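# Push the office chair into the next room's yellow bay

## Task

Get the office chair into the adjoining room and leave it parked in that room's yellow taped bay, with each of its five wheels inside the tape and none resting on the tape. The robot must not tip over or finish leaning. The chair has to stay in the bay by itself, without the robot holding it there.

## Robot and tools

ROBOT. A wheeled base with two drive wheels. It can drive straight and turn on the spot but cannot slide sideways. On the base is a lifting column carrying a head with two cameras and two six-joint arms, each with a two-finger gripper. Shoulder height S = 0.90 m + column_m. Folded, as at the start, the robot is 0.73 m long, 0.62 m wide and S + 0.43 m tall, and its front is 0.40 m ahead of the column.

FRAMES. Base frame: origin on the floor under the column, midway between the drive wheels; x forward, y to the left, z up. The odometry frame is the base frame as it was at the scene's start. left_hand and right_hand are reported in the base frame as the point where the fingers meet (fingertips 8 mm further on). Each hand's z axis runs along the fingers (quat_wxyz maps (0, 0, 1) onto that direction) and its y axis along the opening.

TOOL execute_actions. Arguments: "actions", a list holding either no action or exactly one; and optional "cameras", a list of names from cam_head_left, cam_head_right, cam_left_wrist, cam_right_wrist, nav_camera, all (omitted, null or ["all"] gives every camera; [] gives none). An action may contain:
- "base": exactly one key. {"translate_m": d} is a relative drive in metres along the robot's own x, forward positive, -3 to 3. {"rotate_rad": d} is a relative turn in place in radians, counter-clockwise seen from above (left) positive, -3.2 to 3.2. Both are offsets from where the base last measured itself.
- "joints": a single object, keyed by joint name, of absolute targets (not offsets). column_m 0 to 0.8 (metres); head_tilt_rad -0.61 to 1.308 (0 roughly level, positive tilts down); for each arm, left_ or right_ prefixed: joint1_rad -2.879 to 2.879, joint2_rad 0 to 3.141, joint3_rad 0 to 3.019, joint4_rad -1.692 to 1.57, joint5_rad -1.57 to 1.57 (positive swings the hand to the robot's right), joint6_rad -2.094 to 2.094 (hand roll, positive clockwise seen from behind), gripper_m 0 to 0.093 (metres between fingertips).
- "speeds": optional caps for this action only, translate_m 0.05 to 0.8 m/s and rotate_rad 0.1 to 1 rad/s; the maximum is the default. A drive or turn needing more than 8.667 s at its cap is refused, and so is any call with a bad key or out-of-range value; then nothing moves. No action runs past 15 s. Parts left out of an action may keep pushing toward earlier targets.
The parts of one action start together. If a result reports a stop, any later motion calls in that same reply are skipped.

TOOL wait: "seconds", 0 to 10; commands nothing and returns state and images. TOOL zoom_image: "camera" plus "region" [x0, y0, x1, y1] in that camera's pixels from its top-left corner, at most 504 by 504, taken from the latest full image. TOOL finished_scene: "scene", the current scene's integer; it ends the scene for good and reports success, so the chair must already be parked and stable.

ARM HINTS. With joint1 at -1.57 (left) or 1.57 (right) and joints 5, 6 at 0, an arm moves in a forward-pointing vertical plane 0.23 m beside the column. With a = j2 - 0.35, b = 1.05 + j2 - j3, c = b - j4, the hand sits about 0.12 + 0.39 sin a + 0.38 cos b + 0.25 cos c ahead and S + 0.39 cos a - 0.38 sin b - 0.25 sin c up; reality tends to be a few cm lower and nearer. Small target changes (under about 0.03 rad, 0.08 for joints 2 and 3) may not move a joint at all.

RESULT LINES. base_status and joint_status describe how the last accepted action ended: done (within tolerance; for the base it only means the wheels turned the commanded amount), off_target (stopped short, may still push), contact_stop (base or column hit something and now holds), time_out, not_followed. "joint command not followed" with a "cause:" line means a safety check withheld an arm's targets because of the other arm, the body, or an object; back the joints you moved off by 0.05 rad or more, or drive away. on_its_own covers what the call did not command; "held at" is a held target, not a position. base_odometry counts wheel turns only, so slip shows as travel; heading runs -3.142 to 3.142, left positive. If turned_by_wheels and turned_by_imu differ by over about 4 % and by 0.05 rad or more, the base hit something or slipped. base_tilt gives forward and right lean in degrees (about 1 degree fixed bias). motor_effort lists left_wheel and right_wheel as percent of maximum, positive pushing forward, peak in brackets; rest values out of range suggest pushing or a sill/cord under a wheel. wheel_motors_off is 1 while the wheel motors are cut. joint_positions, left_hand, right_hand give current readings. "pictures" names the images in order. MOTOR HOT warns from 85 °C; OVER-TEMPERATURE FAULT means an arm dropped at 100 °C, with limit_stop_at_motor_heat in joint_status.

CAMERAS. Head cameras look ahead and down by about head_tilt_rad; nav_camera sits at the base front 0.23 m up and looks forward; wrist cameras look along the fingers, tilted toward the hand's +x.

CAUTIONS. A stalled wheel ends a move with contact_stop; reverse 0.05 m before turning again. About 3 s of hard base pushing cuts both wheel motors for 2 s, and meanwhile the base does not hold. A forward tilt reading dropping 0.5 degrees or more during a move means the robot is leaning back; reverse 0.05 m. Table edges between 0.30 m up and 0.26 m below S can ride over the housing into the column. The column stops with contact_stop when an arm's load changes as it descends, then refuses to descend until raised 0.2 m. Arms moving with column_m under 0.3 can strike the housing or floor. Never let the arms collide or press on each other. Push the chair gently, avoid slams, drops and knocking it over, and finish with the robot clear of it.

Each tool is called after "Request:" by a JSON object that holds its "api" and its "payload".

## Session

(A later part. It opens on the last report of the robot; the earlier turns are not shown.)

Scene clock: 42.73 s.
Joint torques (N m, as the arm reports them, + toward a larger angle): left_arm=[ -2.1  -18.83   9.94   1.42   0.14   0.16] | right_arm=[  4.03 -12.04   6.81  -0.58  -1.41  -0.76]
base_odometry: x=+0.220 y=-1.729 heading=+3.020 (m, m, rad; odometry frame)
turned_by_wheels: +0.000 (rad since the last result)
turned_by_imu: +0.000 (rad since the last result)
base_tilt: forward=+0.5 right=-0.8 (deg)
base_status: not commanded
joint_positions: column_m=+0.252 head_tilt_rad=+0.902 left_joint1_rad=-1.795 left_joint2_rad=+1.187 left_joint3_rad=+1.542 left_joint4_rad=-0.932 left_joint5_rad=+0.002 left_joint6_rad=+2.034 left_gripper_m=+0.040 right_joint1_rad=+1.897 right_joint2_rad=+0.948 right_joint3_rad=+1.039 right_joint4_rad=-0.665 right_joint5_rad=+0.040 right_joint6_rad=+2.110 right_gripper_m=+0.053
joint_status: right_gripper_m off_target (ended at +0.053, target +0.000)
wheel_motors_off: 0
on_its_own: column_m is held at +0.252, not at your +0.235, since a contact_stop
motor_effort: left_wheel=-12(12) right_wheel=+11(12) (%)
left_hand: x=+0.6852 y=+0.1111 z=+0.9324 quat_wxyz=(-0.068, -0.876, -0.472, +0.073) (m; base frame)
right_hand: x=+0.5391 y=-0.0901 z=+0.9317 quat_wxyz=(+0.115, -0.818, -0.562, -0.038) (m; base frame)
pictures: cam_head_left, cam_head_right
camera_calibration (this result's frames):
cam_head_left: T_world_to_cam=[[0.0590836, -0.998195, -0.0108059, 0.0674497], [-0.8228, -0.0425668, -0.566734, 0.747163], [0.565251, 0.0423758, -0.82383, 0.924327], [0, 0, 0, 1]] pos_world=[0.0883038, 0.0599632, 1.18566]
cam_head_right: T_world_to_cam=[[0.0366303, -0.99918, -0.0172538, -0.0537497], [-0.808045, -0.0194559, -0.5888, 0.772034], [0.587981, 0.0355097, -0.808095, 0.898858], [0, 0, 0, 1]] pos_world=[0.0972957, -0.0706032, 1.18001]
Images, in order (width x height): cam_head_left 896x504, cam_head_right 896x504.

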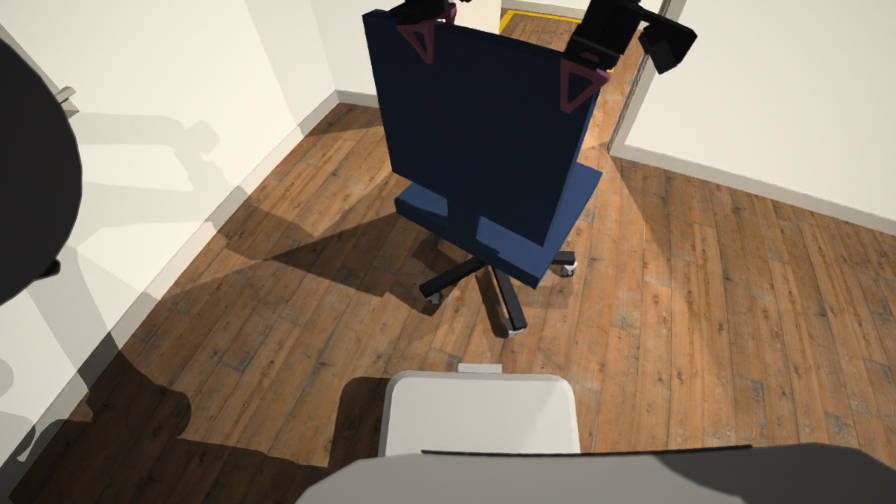

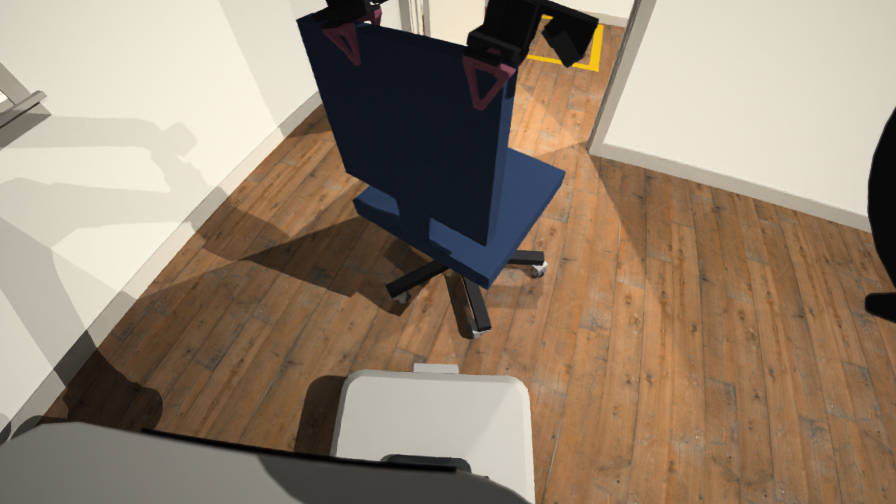

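Request:
{"api": "execute_actions", "payload": {"actions": [{"base":{"rotate_rad":-0.21},"joints":{"left_joint1_rad":-1.795,"left_joint6_rad":2.03,"right_joint1_rad":1.897,"right_joint5_rad":0.04,"right_joint6_rad":2.09,"head_tilt_rad":0.6},"speeds":{"rotate_rad":0.15}}], "cameras": []}}

Request:
{"api": "execute_actions", "payload": {"actions": [{"base":{"translate_m":0.75},"speeds":{"translate_m":0.25}}], "cameras": ["cam_head_left","cam_head_right","nav_camera"]}}

Scene clock: 48.97 s.
Joint torques (N m, as the arm reports them, + toward a larger angle): left_arm=[ -5.08 -18.11  10.78   1.15   0.73   0.95] | right_arm=[  3.68 -13.69   2.9   -2.24  -0.84  -0.31]
base_odometry: x=+0.220 y=-1.729 heading=+2.812 (m, m, rad; odometry frame)
turned_by_wheels: -0.209 (rad since the last result)
turned_by_imu: -0.205 (rad since the last result)
base_tilt: forward=+0.5 right=-0.9 (deg)
base_status: done
joint_positions: column_m=+0.252 head_tilt_rad=+0.617 left_joint1_rad=-1.771 left_joint2_rad=+1.179 left_joint3_rad=+1.533 left_joint4_rad=-0.923 left_joint5_rad=-0.012 left_joint6_rad=+1.925 left_gripper_m=+0.039 right_joint1_rad=+1.877 right_joint2_rad=+0.961 right_joint3_rad=+1.089 right_joint4_rad=-0.616 right_joint5_rad=+0.066 right_joint6_rad=+2.110 right_gripper_m=+0.040
joint_status: left_joint6_rad off_target (ended at +1.925, target +2.030); the others done
wheel_motors_off: 0
on_its_own: column_m is held at +0.252, not at your +0.235, since a contact_stop; right_gripper_m moved -0.012 toward your old target +0.000
motor_effort: left_wheel=+0(53) right_wheel=+0(50) (%)
left_hand: x=+0.6863 y=+0.1260 z=+0.9318 quat_wxyz=(-0.053, -0.846, -0.526, +0.064) (m; base frame)
right_hand: x=+0.5772 y=-0.0985 z=+0.9345 quat_wxyz=(+0.078, -0.827, -0.553, -0.067) (m; base frame)
pictures: none
No camera images: the call's "cameras" was empty. Leave "cameras" out to get every camera's image.

Scene clock: 52.97 s.
Joint torques (N m, as the arm reports them, + toward a larger angle): left_arm=[ -2.84 -18.59  10.55   0.99   0.44   0.73] | right_arm=[  4.53 -12.05   5.06  -1.57  -1.51  -0.31]
base_odometry: x=-0.490 y=-1.485 heading=+2.810 (m, m, rad; odometry frame)
turned_by_wheels: -0.001 (rad since the last result)
turned_by_imu: +0.000 (rad since the last result)
base_tilt: forward=+0.5 right=-0.9 (deg)
base_status: done
joint_positions: column_m=+0.252 head_tilt_rad=+0.617 left_joint1_rad=-1.800 left_joint2_rad=+1.185 left_joint3_rad=+1.535 left_joint4_rad=-0.920 left_joint5_rad=-0.005 left_joint6_rad=+1.948 left_gripper_m=+0.039 right_joint1_rad=+1.865 right_joint2_rad=+0.944 right_joint3_rad=+1.062 right_joint4_rad=-0.635 right_joint5_rad=+0.085 right_joint6_rad=+2.110 right_gripper_m=+0.042
joint_status: not commanded
wheel_motors_off: 0
on_its_own: column_m is held at +0.252, not at your +0.235, since a contact_stop
motor_effort: left_wheel=-1(73) right_wheel=-1(43) (%)
left_hand: x=+0.6847 y=+0.1097 z=+0.9317 quat_wxyz=(-0.066, -0.855, -0.509, +0.073) (m; base frame)
right_hand: x=+0.5635 y=-0.1097 z=+0.9338 quat_wxyz=(+0.071, -0.829, -0.553, -0.048) (m; base frame)
pictures: cam_head_left, cam_head_right, nav_camera
camera_calibration (this result's frames):
cam_head_left: T_world_to_cam=[[0.0597376, -0.998195, 0.00624978, 0.0463052], [-0.630164, -0.0425668, -0.775294, 0.99569], [0.774161, 0.0423758, -0.631569, 0.675898], [0, 0, 0, 1]] pos_world=[0.101428, 0.0599632, 1.19854]
cam_head_right: T_world_to_cam=[[0.0400046, -0.99918, -0.00625351, -0.0675347], [-0.609798, -0.0194559, -0.792318, 1.01404], [0.791547, 0.0355097, -0.610076, 0.643569], [0, 0, 0, 1]] pos_world=[0.111647, -0.0706032, 1.19565]
Images, in order (width x height): cam_head_left 896x504, cam_head_right 896x504, nav_camera 896x504.

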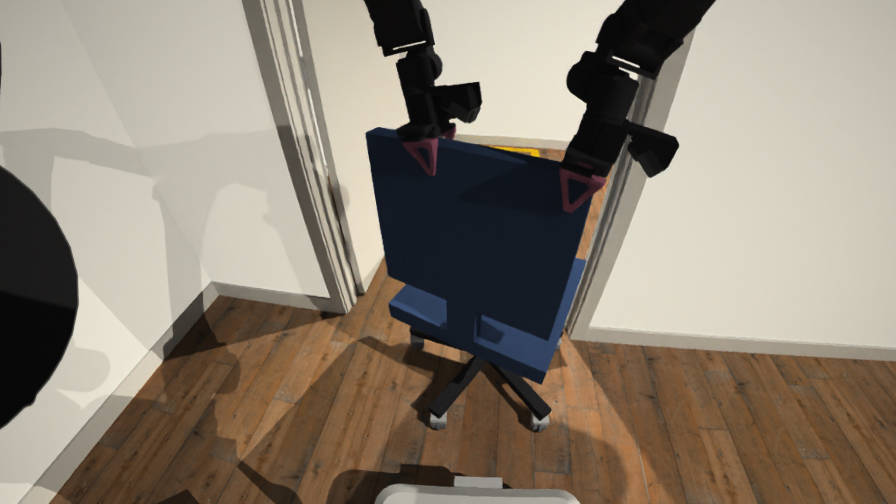

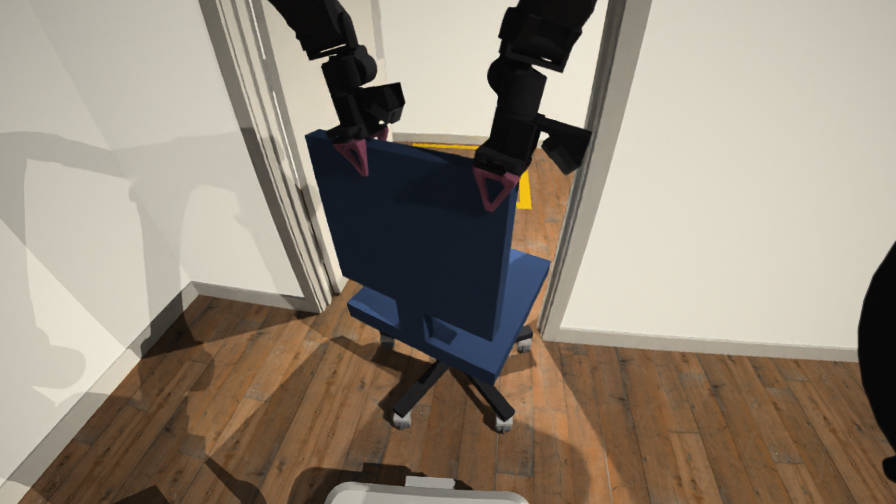

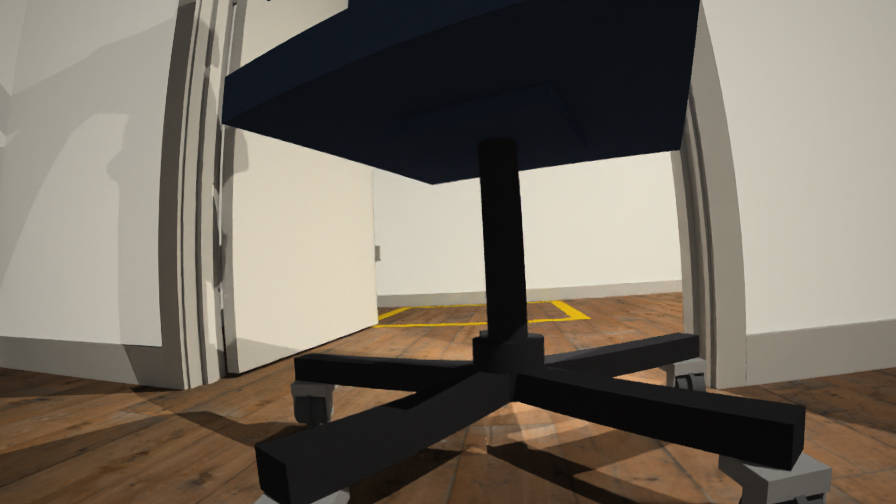

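Request:
{"api": "execute_actions", "payload": {"actions": [{"base":{"rotate_rad":0.08},"speeds":{"rotate_rad":0.1}}], "cameras": []}}

Request:
{"api": "execute_actions", "payload": {"actions": [{"base":{"translate_m":0.55},"speeds":{"translate_m":0.15}}], "cameras": ["cam_head_left","cam_head_right","nav_camera"]}}

Scene clock: 56.37 s.
Joint torques (N m, as the arm reports them, + toward a larger angle): left_arm=[ -2.61 -18.99  10.01   0.87   0.38   0.77] | right_arm=[  5.02 -12.25   4.76  -1.65  -1.31  -0.31]
base_odometry: x=-0.490 y=-1.485 heading=+2.889 (m, m, rad; odometry frame)
turned_by_wheels: +0.078 (rad since the last result)
turned_by_imu: +0.078 (rad since the last result)
base_tilt: forward=+0.5 right=-1.0 (deg)
base_status: done
joint_positions: column_m=+0.252 head_tilt_rad=+0.617 left_joint1_rad=-1.803 left_joint2_rad=+1.190 left_joint3_rad=+1.541 left_joint4_rad=-0.915 left_joint5_rad=-0.004 left_joint6_rad=+1.945 left_gripper_m=+0.039 right_joint1_rad=+1.858 right_joint2_rad=+0.945 right_joint3_rad=+1.066 right_joint4_rad=-0.633 right_joint5_rad=+0.079 right_joint6_rad=+2.110 right_gripper_m=+0.042
joint_status: not commanded
wheel_motors_off: 0
on_its_own: column_m is held at +0.252, not at your +0.235, since a contact_stop
motor_effort: left_wheel=+1(58) right_wheel=-1(41) (%)
left_hand: x=+0.6877 y=+0.1076 z=+0.9310 quat_wxyz=(-0.069, -0.854, -0.510, +0.071) (m; base frame)
right_hand: x=+0.5662 y=-0.1116 z=+0.9340 quat_wxyz=(+0.070, -0.830, -0.551, -0.050) (m; base frame)
pictures: none
No camera images: the call's "cameras" was empty. Leave "cameras" out to get every camera's image.

Scene clock: 60.83 s.
Joint torques (N m, as the arm reports them, + toward a larger angle): left_arm=[ -4.66 -17.83  11.21   1.4    0.39   0.91] | right_arm=[  4.02 -12.95   3.9   -1.88  -0.87  -0.31]
base_odometry: x=-1.023 y=-1.348 heading=+2.890 (m, m, rad; odometry frame)
turned_by_wheels: +0.001 (rad since the last result)
turned_by_imu: +0.002 (rad since the last result)
base_tilt: forward=+0.5 right=-0.9 (deg)
base_status: done
joint_positions: column_m=+0.252 head_tilt_rad=+0.617 left_joint1_rad=-1.777 left_joint2_rad=+1.179 left_joint3_rad=+1.527 left_joint4_rad=-0.931 left_joint5_rad=-0.004 left_joint6_rad=+1.929 left_gripper_m=+0.039 right_joint1_rad=+1.872 right_joint2_rad=+0.953 right_joint3_rad=+1.076 right_joint4_rad=-0.626 right_joint5_rad=+0.067 right_joint6_rad=+2.110 right_gripper_m=+0.041
joint_status: not commanded
wheel_motors_off: 0
on_its_own: column_m is held at +0.252, not at your +0.235, since a contact_stop
motor_effort: left_wheel=+1(49) right_wheel=-1(38) (%)
left_hand: x=+0.6811 y=+0.1218 z=+0.9309 quat_wxyz=(-0.054, -0.848, -0.522, +0.073) (m; base frame)
right_hand: x=+0.5704 y=-0.1022 z=+0.9347 quat_wxyz=(+0.078, -0.827, -0.553, -0.060) (m; base frame)
pictures: cam_head_left, cam_head_right, nav_camera
camera_calibration (this result's frames):
cam_head_left: T_world_to_cam=[[0.0597367, -0.998195, 0.00625794, 0.0462951], [-0.630058, -0.0425668, -0.77538, 0.995791], [0.774247, 0.0423758, -0.631464, 0.675763], [0, 0, 0, 1]] pos_world=[0.101434, 0.0599632, 1.19855]
cam_head_right: T_world_to_cam=[[0.0400054, -0.99918, -0.00624805, -0.0675415], [-0.60969, -0.0194559, -0.792401, 1.01414], [0.79163, 0.0355097, -0.609968, 0.643431], [0, 0, 0, 1]] pos_world=[0.111653, -0.0706032, 1.19565]
Images, in order (width x height): cam_head_left 896x504, cam_head_right 896x504, nav_camera 896x504.

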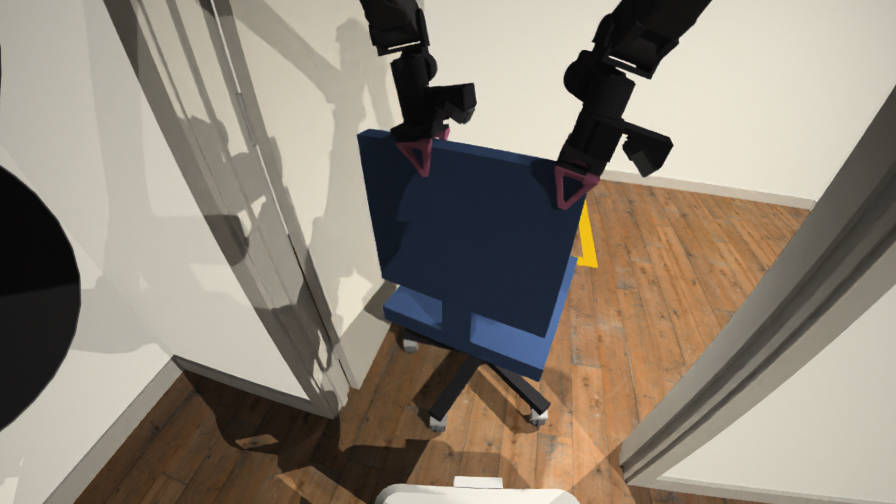

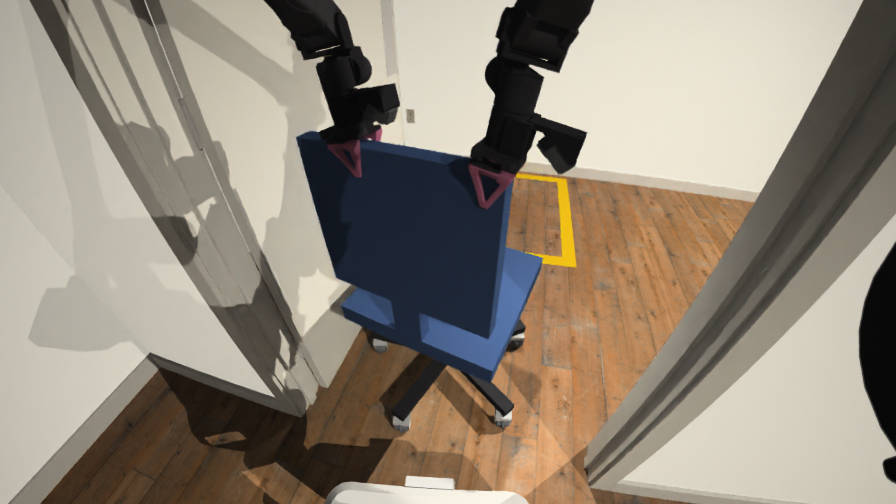

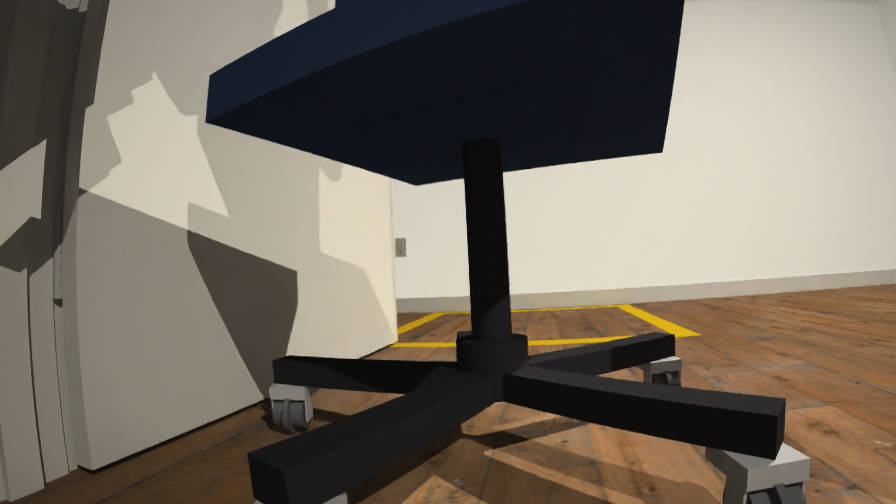

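Request:
{"api": "execute_actions", "payload": {"actions": [{"base":{"rotate_rad":-0.18},"speeds":{"rotate_rad":0.1}}], "cameras": []}}

Request:
{"api": "execute_actions", "payload": {"actions": [{"base":{"translate_m":0.4},"speeds":{"translate_m":0.15}}], "cameras": ["cam_head_left","cam_head_right","nav_camera"]}}

Scene clock: 67.47 s.
Joint torques (N m, as the arm reports them, + toward a larger angle): left_arm=[ -5.1  -17.84  11.3    1.05   0.68   0.92] | right_arm=[  3.64 -13.62   3.02  -2.22  -0.86  -0.31]
base_odometry: x=-1.023 y=-1.348 heading=+2.711 (m, m, rad; odometry frame)
turned_by_wheels: -0.179 (rad since the last result)
turned_by_imu: -0.177 (rad since the last result)
base_tilt: forward=+0.5 right=-0.9 (deg)
base_status: done
joint_positions: column_m=+0.252 head_tilt_rad=+0.617 left_joint1_rad=-1.770 left_joint2_rad=+1.177 left_joint3_rad=+1.527 left_joint4_rad=-0.919 left_joint5_rad=-0.010 left_joint6_rad=+1.927 left_gripper_m=+0.039 right_joint1_rad=+1.878 right_joint2_rad=+0.960 right_joint3_rad=+1.087 right_joint4_rad=-0.618 right_joint5_rad=+0.067 right_joint6_rad=+2.110 right_gripper_m=+0.040
joint_status: not commanded
wheel_motors_off: 0
on_its_own: column_m is held at +0.252, not at your +0.235, since a contact_stop
motor_effort: left_wheel=+1(48) right_wheel=+1(48) (%)
left_hand: x=+0.6850 y=+0.1262 z=+0.9311 quat_wxyz=(-0.053, -0.847, -0.525, +0.064) (m; base frame)
right_hand: x=+0.5760 y=-0.0987 z=+0.9345 quat_wxyz=(+0.078, -0.827, -0.553, -0.066) (m; base frame)
pictures: none
No camera images: the call's "cameras" was empty. Leave "cameras" out to get every camera's image.

Scene clock: 70.93 s.
Joint torques (N m, as the arm reports them, + toward a larger angle): left_arm=[ -3.23 -18.61  10.54   0.96   0.4    0.76] | right_arm=[  4.59 -12.41   4.65  -1.74  -1.49  -0.31]
base_odometry: x=-1.386 y=-1.181 heading=+2.710 (m, m, rad; odometry frame)
turned_by_wheels: -0.001 (rad since the last result)
turned_by_imu: -0.001 (rad since the last result)
base_tilt: forward=+0.5 right=-1.0 (deg)
base_status: done
joint_positions: column_m=+0.252 head_tilt_rad=+0.617 left_joint1_rad=-1.796 left_joint2_rad=+1.185 left_joint3_rad=+1.535 left_joint4_rad=-0.918 left_joint5_rad=-0.004 left_joint6_rad=+1.945 left_gripper_m=+0.039 right_joint1_rad=+1.864 right_joint2_rad=+0.946 right_joint3_rad=+1.067 right_joint4_rad=-0.632 right_joint5_rad=+0.084 right_joint6_rad=+2.110 right_gripper_m=+0.042
joint_status: not commanded
wheel_motors_off: 0
on_its_own: column_m is held at +0.252, not at your +0.235, since a contact_stop
motor_effort: left_wheel=-1(49) right_wheel=+2(39) (%)
left_hand: x=+0.6855 y=+0.1116 z=+0.9314 quat_wxyz=(-0.065, -0.854, -0.512, +0.071) (m; base frame)
right_hand: x=+0.5663 y=-0.1094 z=+0.9340 quat_wxyz=(+0.070, -0.829, -0.553, -0.050) (m; base frame)
pictures: cam_head_left, cam_head_right, nav_camera
camera_calibration (this result's frames):
cam_head_left: T_world_to_cam=[[0.0597363, -0.998195, 0.00626221, 0.0462899], [-0.630003, -0.0425668, -0.775425, 0.995844], [0.774292, 0.0423758, -0.631408, 0.675692], [0, 0, 0, 1]] pos_world=[0.101437, 0.0599632, 1.19855]
cam_head_right: T_world_to_cam=[[0.0400059, -0.99918, -0.00624519, -0.067545], [-0.609633, -0.0194559, -0.792445, 1.01419], [0.791674, 0.0355097, -0.609912, 0.643359], [0, 0, 0, 1]] pos_world=[0.111656, -0.0706032, 1.19566]
Images, in order (width x height): cam_head_left 896x504, cam_head_right 896x504, nav_camera 896x504.

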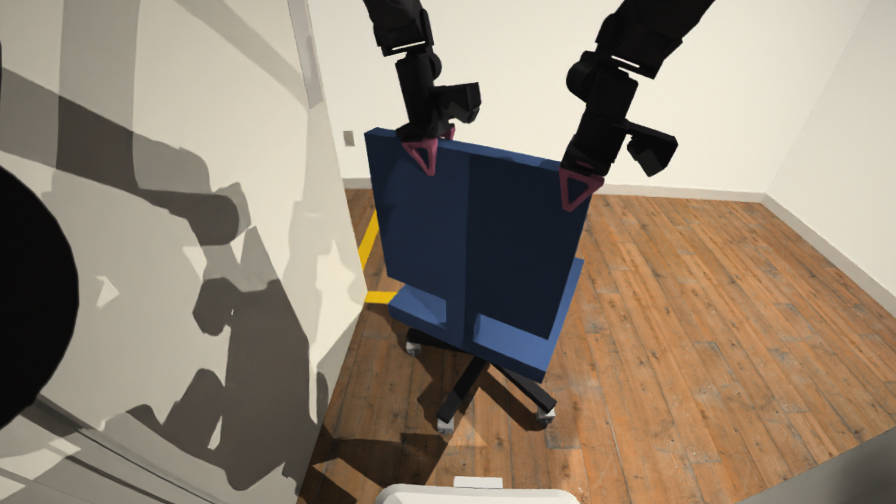

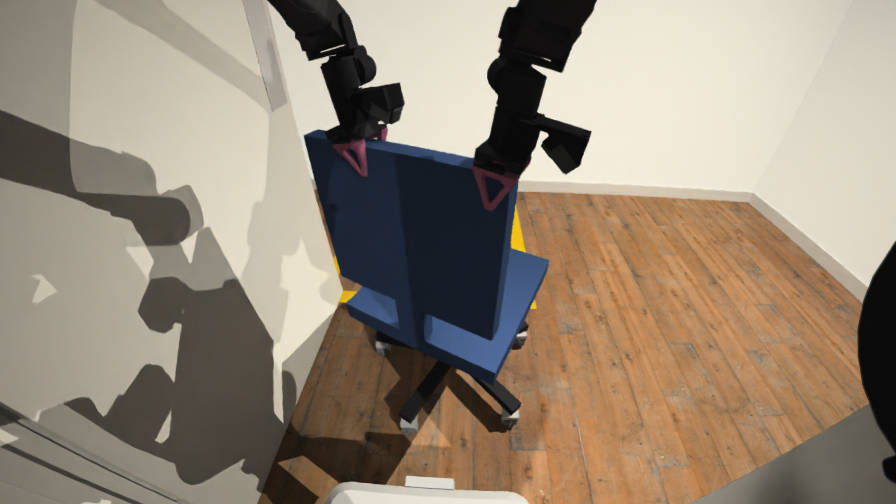

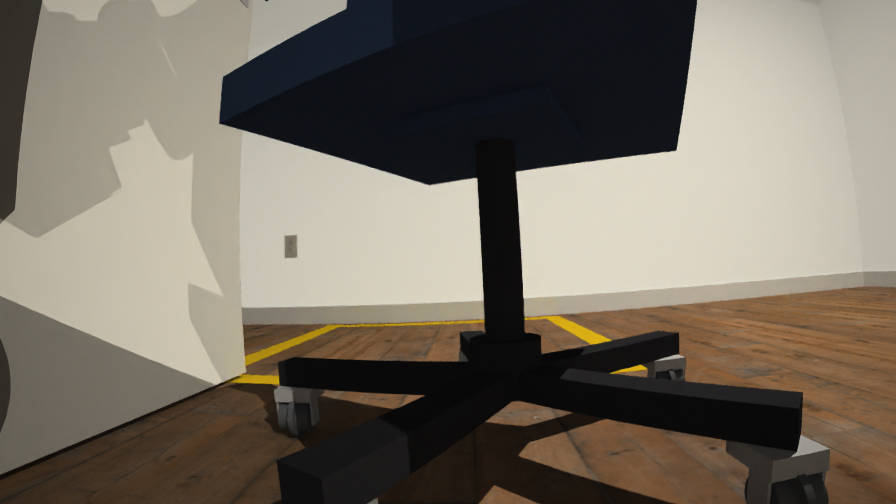

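Request:
{"api": "execute_actions", "payload": {"actions": [{"base":{"translate_m":0.5},"speeds":{"translate_m":0.2}}], "cameras": ["cam_head_left","cam_head_right"]}}

Scene clock: 75.87 s.
Joint torques (N m, as the arm reports them, + toward a larger angle): left_arm=[ -3.31 -18.69  10.52   1.07   0.38   0.76] | right_arm=[  4.57 -12.28   4.83  -1.77  -1.52  -0.31]
base_odometry: x=-1.841 y=-0.971 heading=+2.709 (m, m, rad; odometry frame)
turned_by_wheels: -0.001 (rad since the last result)
turned_by_imu: +0.000 (rad since the last result)
base_tilt: forward=+0.5 right=-0.9 (deg)
base_status: done
joint_positions: column_m=+0.252 head_tilt_rad=+0.617 left_joint1_rad=-1.797 left_joint2_rad=+1.186 left_joint3_rad=+1.535 left_joint4_rad=-0.919 left_joint5_rad=-0.004 left_joint6_rad=+1.947 left_gripper_m=+0.039 right_joint1_rad=+1.864 right_joint2_rad=+0.945 right_joint3_rad=+1.066 right_joint4_rad=-0.631 right_joint5_rad=+0.085 right_joint6_rad=+2.110 right_gripper_m=+0.042
joint_status: not commanded
wheel_motors_off: 0
on_its_own: column_m is held at +0.252, not at your +0.235, since a contact_stop
motor_effort: left_wheel=+0(39) right_wheel=-2(32) (%)
left_hand: x=+0.6854 y=+0.1111 z=+0.9312 quat_wxyz=(-0.066, -0.854, -0.510, +0.072) (m; base frame)
right_hand: x=+0.5659 y=-0.1096 z=+0.9341 quat_wxyz=(+0.069, -0.829, -0.553, -0.050) (m; base frame)
pictures: cam_head_left, cam_head_right
camera_calibration (this result's frames):
cam_head_left: T_world_to_cam=[[0.0597361, -0.998195, 0.00626446, 0.0462871], [-0.629974, -0.0425668, -0.775449, 0.995872], [0.774316, 0.0423758, -0.631379, 0.675655], [0, 0, 0, 1]] pos_world=[0.101438, 0.0599632, 1.19855]
cam_head_right: T_world_to_cam=[[0.0400061, -0.99918, -0.00624368, -0.0675469], [-0.609603, -0.0194559, -0.792468, 1.01422], [0.791697, 0.0355097, -0.609882, 0.643321], [0, 0, 0, 1]] pos_world=[0.111657, -0.0706032, 1.19566]
Images, in order (width x height): cam_head_left 896x504, cam_head_right 896x504.

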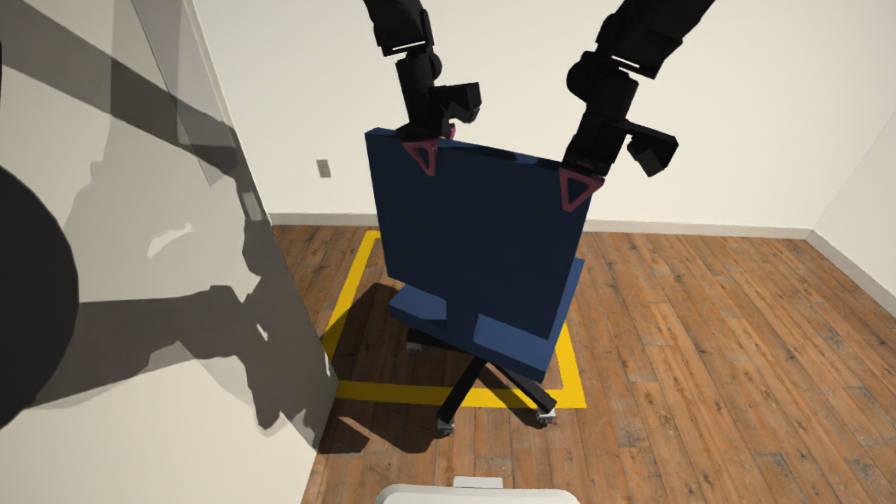

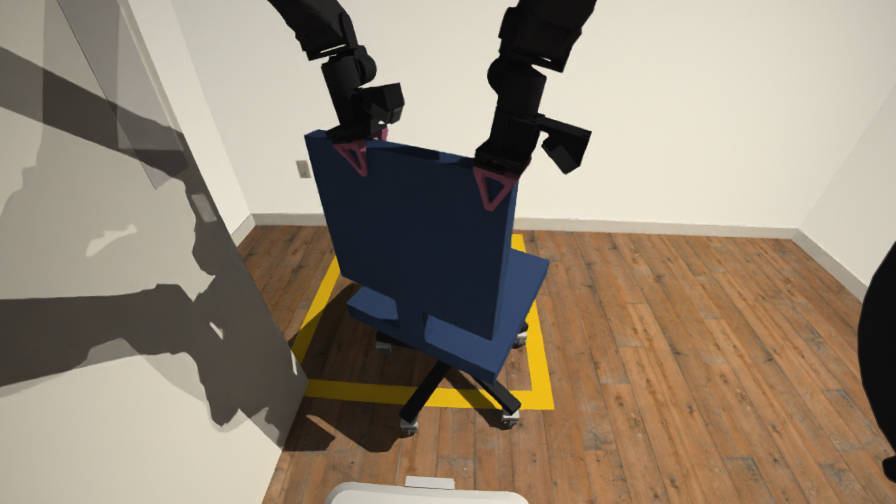

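Request:
{"api": "execute_actions", "payload": {"actions": [{"base":{"rotate_rad":0.14},"speeds":{"rotate_rad":0.1}}], "cameras": []}}

Request:
{"api": "execute_actions", "payload": {"actions": [{"base":{"translate_m":0.4},"speeds":{"translate_m":0.2}}], "cameras": []}}

Request:
{"api": "execute_actions", "payload": {"actions": [{"joints":{"left_gripper_m":0.093,"right_gripper_m":0.093}}], "cameras": []}}

Request:
{"api": "execute_actions", "payload": {"actions": [{"joints":{"column_m":0.42,"head_tilt_rad":0.9}}], "cameras": []}}

Request:
{"api": "execute_actions", "payload": {"actions": [{"base":{"translate_m":-0.25},"speeds":{"translate_m":0.2}}], "cameras": ["cam_head_left","cam_head_right","nav_camera"]}}

Scene clock: 81.03 s.
Joint torques (N m, as the arm reports them, + toward a larger angle): left_arm=[ -2.88 -19.13  10.01   0.9    0.39   0.77] | right_arm=[  5.04 -12.31   4.61  -1.66  -1.26  -0.31]
base_odometry: x=-1.841 y=-0.971 heading=+2.847 (m, m, rad; odometry frame)
turned_by_wheels: +0.139 (rad since the last result)
turned_by_imu: +0.137 (rad since the last result)
base_tilt: forward=+0.4 right=-0.9 (deg)
base_status: done
joint_positions: column_m=+0.252 head_tilt_rad=+0.617 left_joint1_rad=-1.802 left_joint2_rad=+1.190 left_joint3_rad=+1.541 left_joint4_rad=-0.914 left_joint5_rad=-0.004 left_joint6_rad=+1.945 left_gripper_m=+0.039 right_joint1_rad=+1.857 right_joint2_rad=+0.945 right_joint3_rad=+1.068 right_joint4_rad=-0.633 right_joint5_rad=+0.078 right_joint6_rad=+2.110 right_gripper_m=+0.042
joint_status: not commanded
wheel_motors_off: 0
on_its_own: column_m is held at +0.252, not at your +0.235, since a contact_stop
motor_effort: left_wheel=-2(59) right_wheel=-1(41) (%)
left_hand: x=+0.6882 y=+0.1083 z=+0.9307 quat_wxyz=(-0.069, -0.854, -0.510, +0.071) (m; base frame)
right_hand: x=+0.5670 y=-0.1117 z=+0.9339 quat_wxyz=(+0.070, -0.830, -0.551, -0.050) (m; base frame)
pictures: none
No camera images: the call's "cameras" was empty. Leave "cameras" out to get every camera's image.

Scene clock: 83.93 s.
Joint torques (N m, as the arm reports them, + toward a larger angle): left_arm=[ -4.62 -17.92  11.46   1.34   0.46   0.89] | right_arm=[  4.19 -12.97   3.89  -1.89  -0.85  -0.31]
base_odometry: x=-2.224 y=-0.855 heading=+2.848 (m, m, rad; odometry frame)
turned_by_wheels: +0.001 (rad since the last result)
turned_by_imu: +0.002 (rad since the last result)
base_tilt: forward=+0.4 right=-0.8 (deg)
base_status: done
joint_positions: column_m=+0.252 head_tilt_rad=+0.617 left_joint1_rad=-1.778 left_joint2_rad=+1.179 left_joint3_rad=+1.526 left_joint4_rad=-0.930 left_joint5_rad=-0.005 left_joint6_rad=+1.930 left_gripper_m=+0.039 right_joint1_rad=+1.872 right_joint2_rad=+0.952 right_joint3_rad=+1.076 right_joint4_rad=-0.627 right_joint5_rad=+0.067 right_joint6_rad=+2.110 right_gripper_m=+0.041
joint_status: not commanded
wheel_motors_off: 0
on_its_own: column_m is held at +0.252, not at your +0.235, since a contact_stop
motor_effort: left_wheel=+1(53) right_wheel=+0(37) (%)
left_hand: x=+0.6808 y=+0.1219 z=+0.9304 quat_wxyz=(-0.053, -0.849, -0.521, +0.073) (m; base frame)
right_hand: x=+0.5703 y=-0.1025 z=+0.9348 quat_wxyz=(+0.078, -0.827, -0.553, -0.059) (m; base frame)
pictures: none
No camera images: the call's "cameras" was empty. Leave "cameras" out to get every camera's image.

Scene clock: 84.90 s.
Joint torques (N m, as the arm reports them, + toward a larger angle): left_arm=[ -4.24 -18.45  10.22   0.53   0.39   0.08] | right_arm=[  2.7  -12.74   4.29  -0.41   0.08  -0.17]
base_odometry: x=-2.224 y=-0.855 heading=+2.848 (m, m, rad; odometry frame)
turned_by_wheels: +0.000 (rad since the last result)
turned_by_imu: +0.000 (rad since the last result)
base_tilt: forward=+0.5 right=-0.9 (deg)
base_status: not commanded
joint_positions: column_m=+0.252 head_tilt_rad=+0.617 left_joint1_rad=-1.784 left_joint2_rad=+1.179 left_joint3_rad=+1.539 left_joint4_rad=-0.904 left_joint5_rad=-0.004 left_joint6_rad=+2.022 left_gripper_m=+0.093 right_joint1_rad=+1.890 right_joint2_rad=+0.953 right_joint3_rad=+1.071 right_joint4_rad=-0.668 right_joint5_rad=+0.042 right_joint6_rad=+2.099 right_gripper_m=+0.093
joint_status: all done
wheel_motors_off: 0
on_its_own: column_m is held at +0.252, not at your +0.235, since a contact_stop; left_joint6_rad moved +0.092 to your old target +2.030
motor_effort: left_wheel=+1(0) right_wheel=+1(0) (%)
left_hand: x=+0.6930 y=+0.1178 z=+0.9344 quat_wxyz=(-0.071, -0.871, -0.482, +0.056) (m; base frame)
right_hand: x=+0.5552 y=-0.0920 z=+0.9361 quat_wxyz=(+0.106, -0.818, -0.564, -0.048) (m; base frame)
pictures: none
No camera images: the call's "cameras" was empty. Leave "cameras" out to get every camera's image.

Scene clock: 87.70 s.
Joint torques (N m, as the arm reports them, + toward a larger angle): left_arm=[ -4.28 -18.32  10.41   0.51   0.39   0.09] | right_arm=[  2.73 -12.66   4.36  -0.41   0.08  -0.17]
base_odometry: x=-2.224 y=-0.855 heading=+2.848 (m, m, rad; odometry frame)
turned_by_wheels: +0.000 (rad since the last result)
turned_by_imu: +0.000 (rad since the last result)
base_tilt: forward=+0.5 right=-0.9 (deg)
base_status: not commanded
joint_positions: column_m=+0.420 head_tilt_rad=+0.901 left_joint1_rad=-1.784 left_joint2_rad=+1.179 left_joint3_rad=+1.539 left_joint4_rad=-0.904 left_joint5_rad=-0.004 left_joint6_rad=+2.022 left_gripper_m=+0.093 right_joint1_rad=+1.890 right_joint2_rad=+0.953 right_joint3_rad=+1.071 right_joint4_rad=-0.668 right_joint5_rad=+0.042 right_joint6_rad=+2.099 right_gripper_m=+0.093
joint_status: all done
wheel_motors_off: 0
motor_effort: left_wheel=+0(1) right_wheel=+0(1) (%)
left_hand: x=+0.6930 y=+0.1178 z=+1.1025 quat_wxyz=(-0.071, -0.871, -0.482, +0.056) (m; base frame)
right_hand: x=+0.5552 y=-0.0920 z=+1.1042 quat_wxyz=(+0.106, -0.818, -0.564, -0.048) (m; base frame)
pictures: none
No camera images: the call's "cameras" was empty. Leave "cameras" out to get every camera's image.

Scene clock: 89.87 s.
Joint torques (N m, as the arm reports them, + toward a larger angle): left_arm=[ -3.99 -17.95  10.06   0.39   0.38   0.1 ] | right_arm=[  2.88 -12.82   4.35  -0.3    0.08  -0.16]
base_odometry: x=-1.984 y=-0.928 heading=+2.847 (m, m, rad; odometry frame)
turned_by_wheels: -0.002 (rad since the last result)
turned_by_imu: -0.002 (rad since the last result)
base_tilt: forward=+0.5 right=-0.9 (deg)
base_status: done
joint_positions: column_m=+0.420 head_tilt_rad=+0.901 left_joint1_rad=-1.784 left_joint2_rad=+1.179 left_joint3_rad=+1.542 left_joint4_rad=-0.901 left_joint5_rad=-0.004 left_joint6_rad=+2.023 left_gripper_m=+0.093 right_joint1_rad=+1.890 right_joint2_rad=+0.953 right_joint3_rad=+1.070 right_joint4_rad=-0.671 right_joint5_rad=+0.042 right_joint6_rad=+2.098 right_gripper_m=+0.093
joint_status: not commanded
wheel_motors_off: 0
motor_effort: left_wheel=-2(34) right_wheel=+1(38) (%)
left_hand: x=+0.6953 y=+0.1175 z=+1.1036 quat_wxyz=(-0.073, -0.871, -0.482, +0.054) (m; base frame)
right_hand: x=+0.5543 y=-0.0921 z=+1.1041 quat_wxyz=(+0.107, -0.817, -0.564, -0.047) (m; base frame)
pictures: cam_head_left, cam_head_right, nav_camera
camera_calibration (this result's frames):
cam_head_left: T_world_to_cam=[[0.0590914, -0.998195, -0.0107634, 0.069206], [-0.822392, -0.0425668, -0.567327, 0.843244], [0.565845, 0.0423758, -0.823422, 1.06221], [0, 0, 0, 1]] pos_world=[0.0883414, 0.0599632, 1.35379]
cam_head_right: T_world_to_cam=[[0.0366427, -0.99918, -0.0172274, -0.050887], [-0.80762, -0.0194559, -0.589382, 0.871809], [0.588563, 0.0355097, -0.807671, 1.03407], [0, 0, 0, 1]] pos_world=[0.0973373, -0.0706032, 1.34814]
Images, in order (width x height): cam_head_left 896x504, cam_head_right 896x504, nav_camera 896x504.

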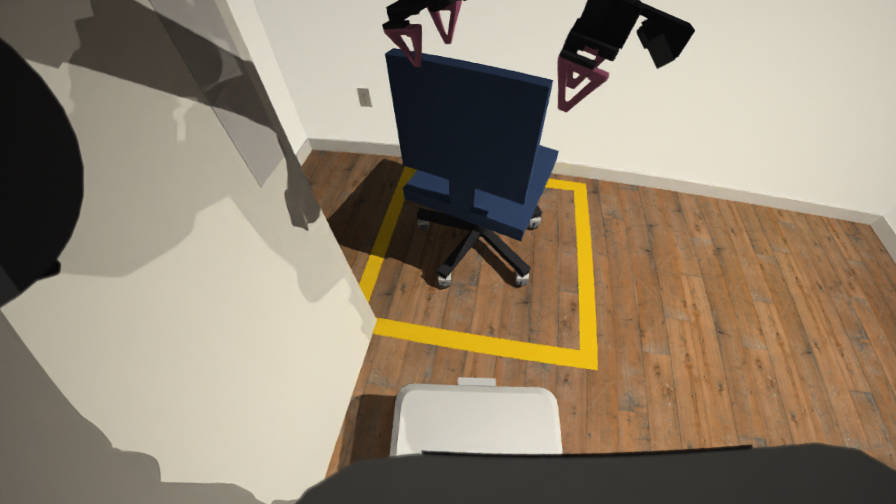

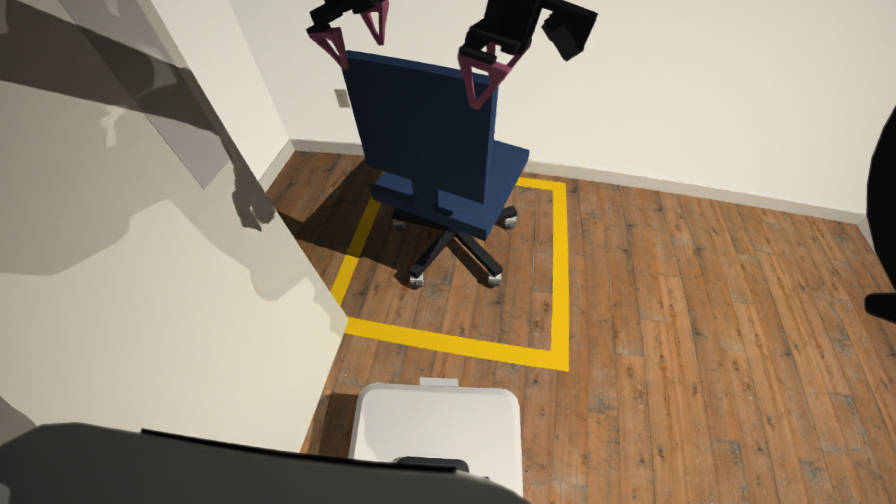

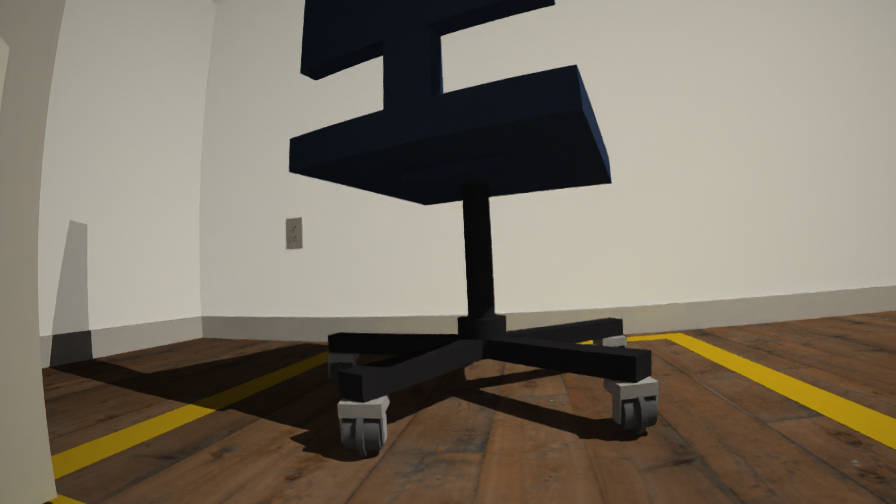

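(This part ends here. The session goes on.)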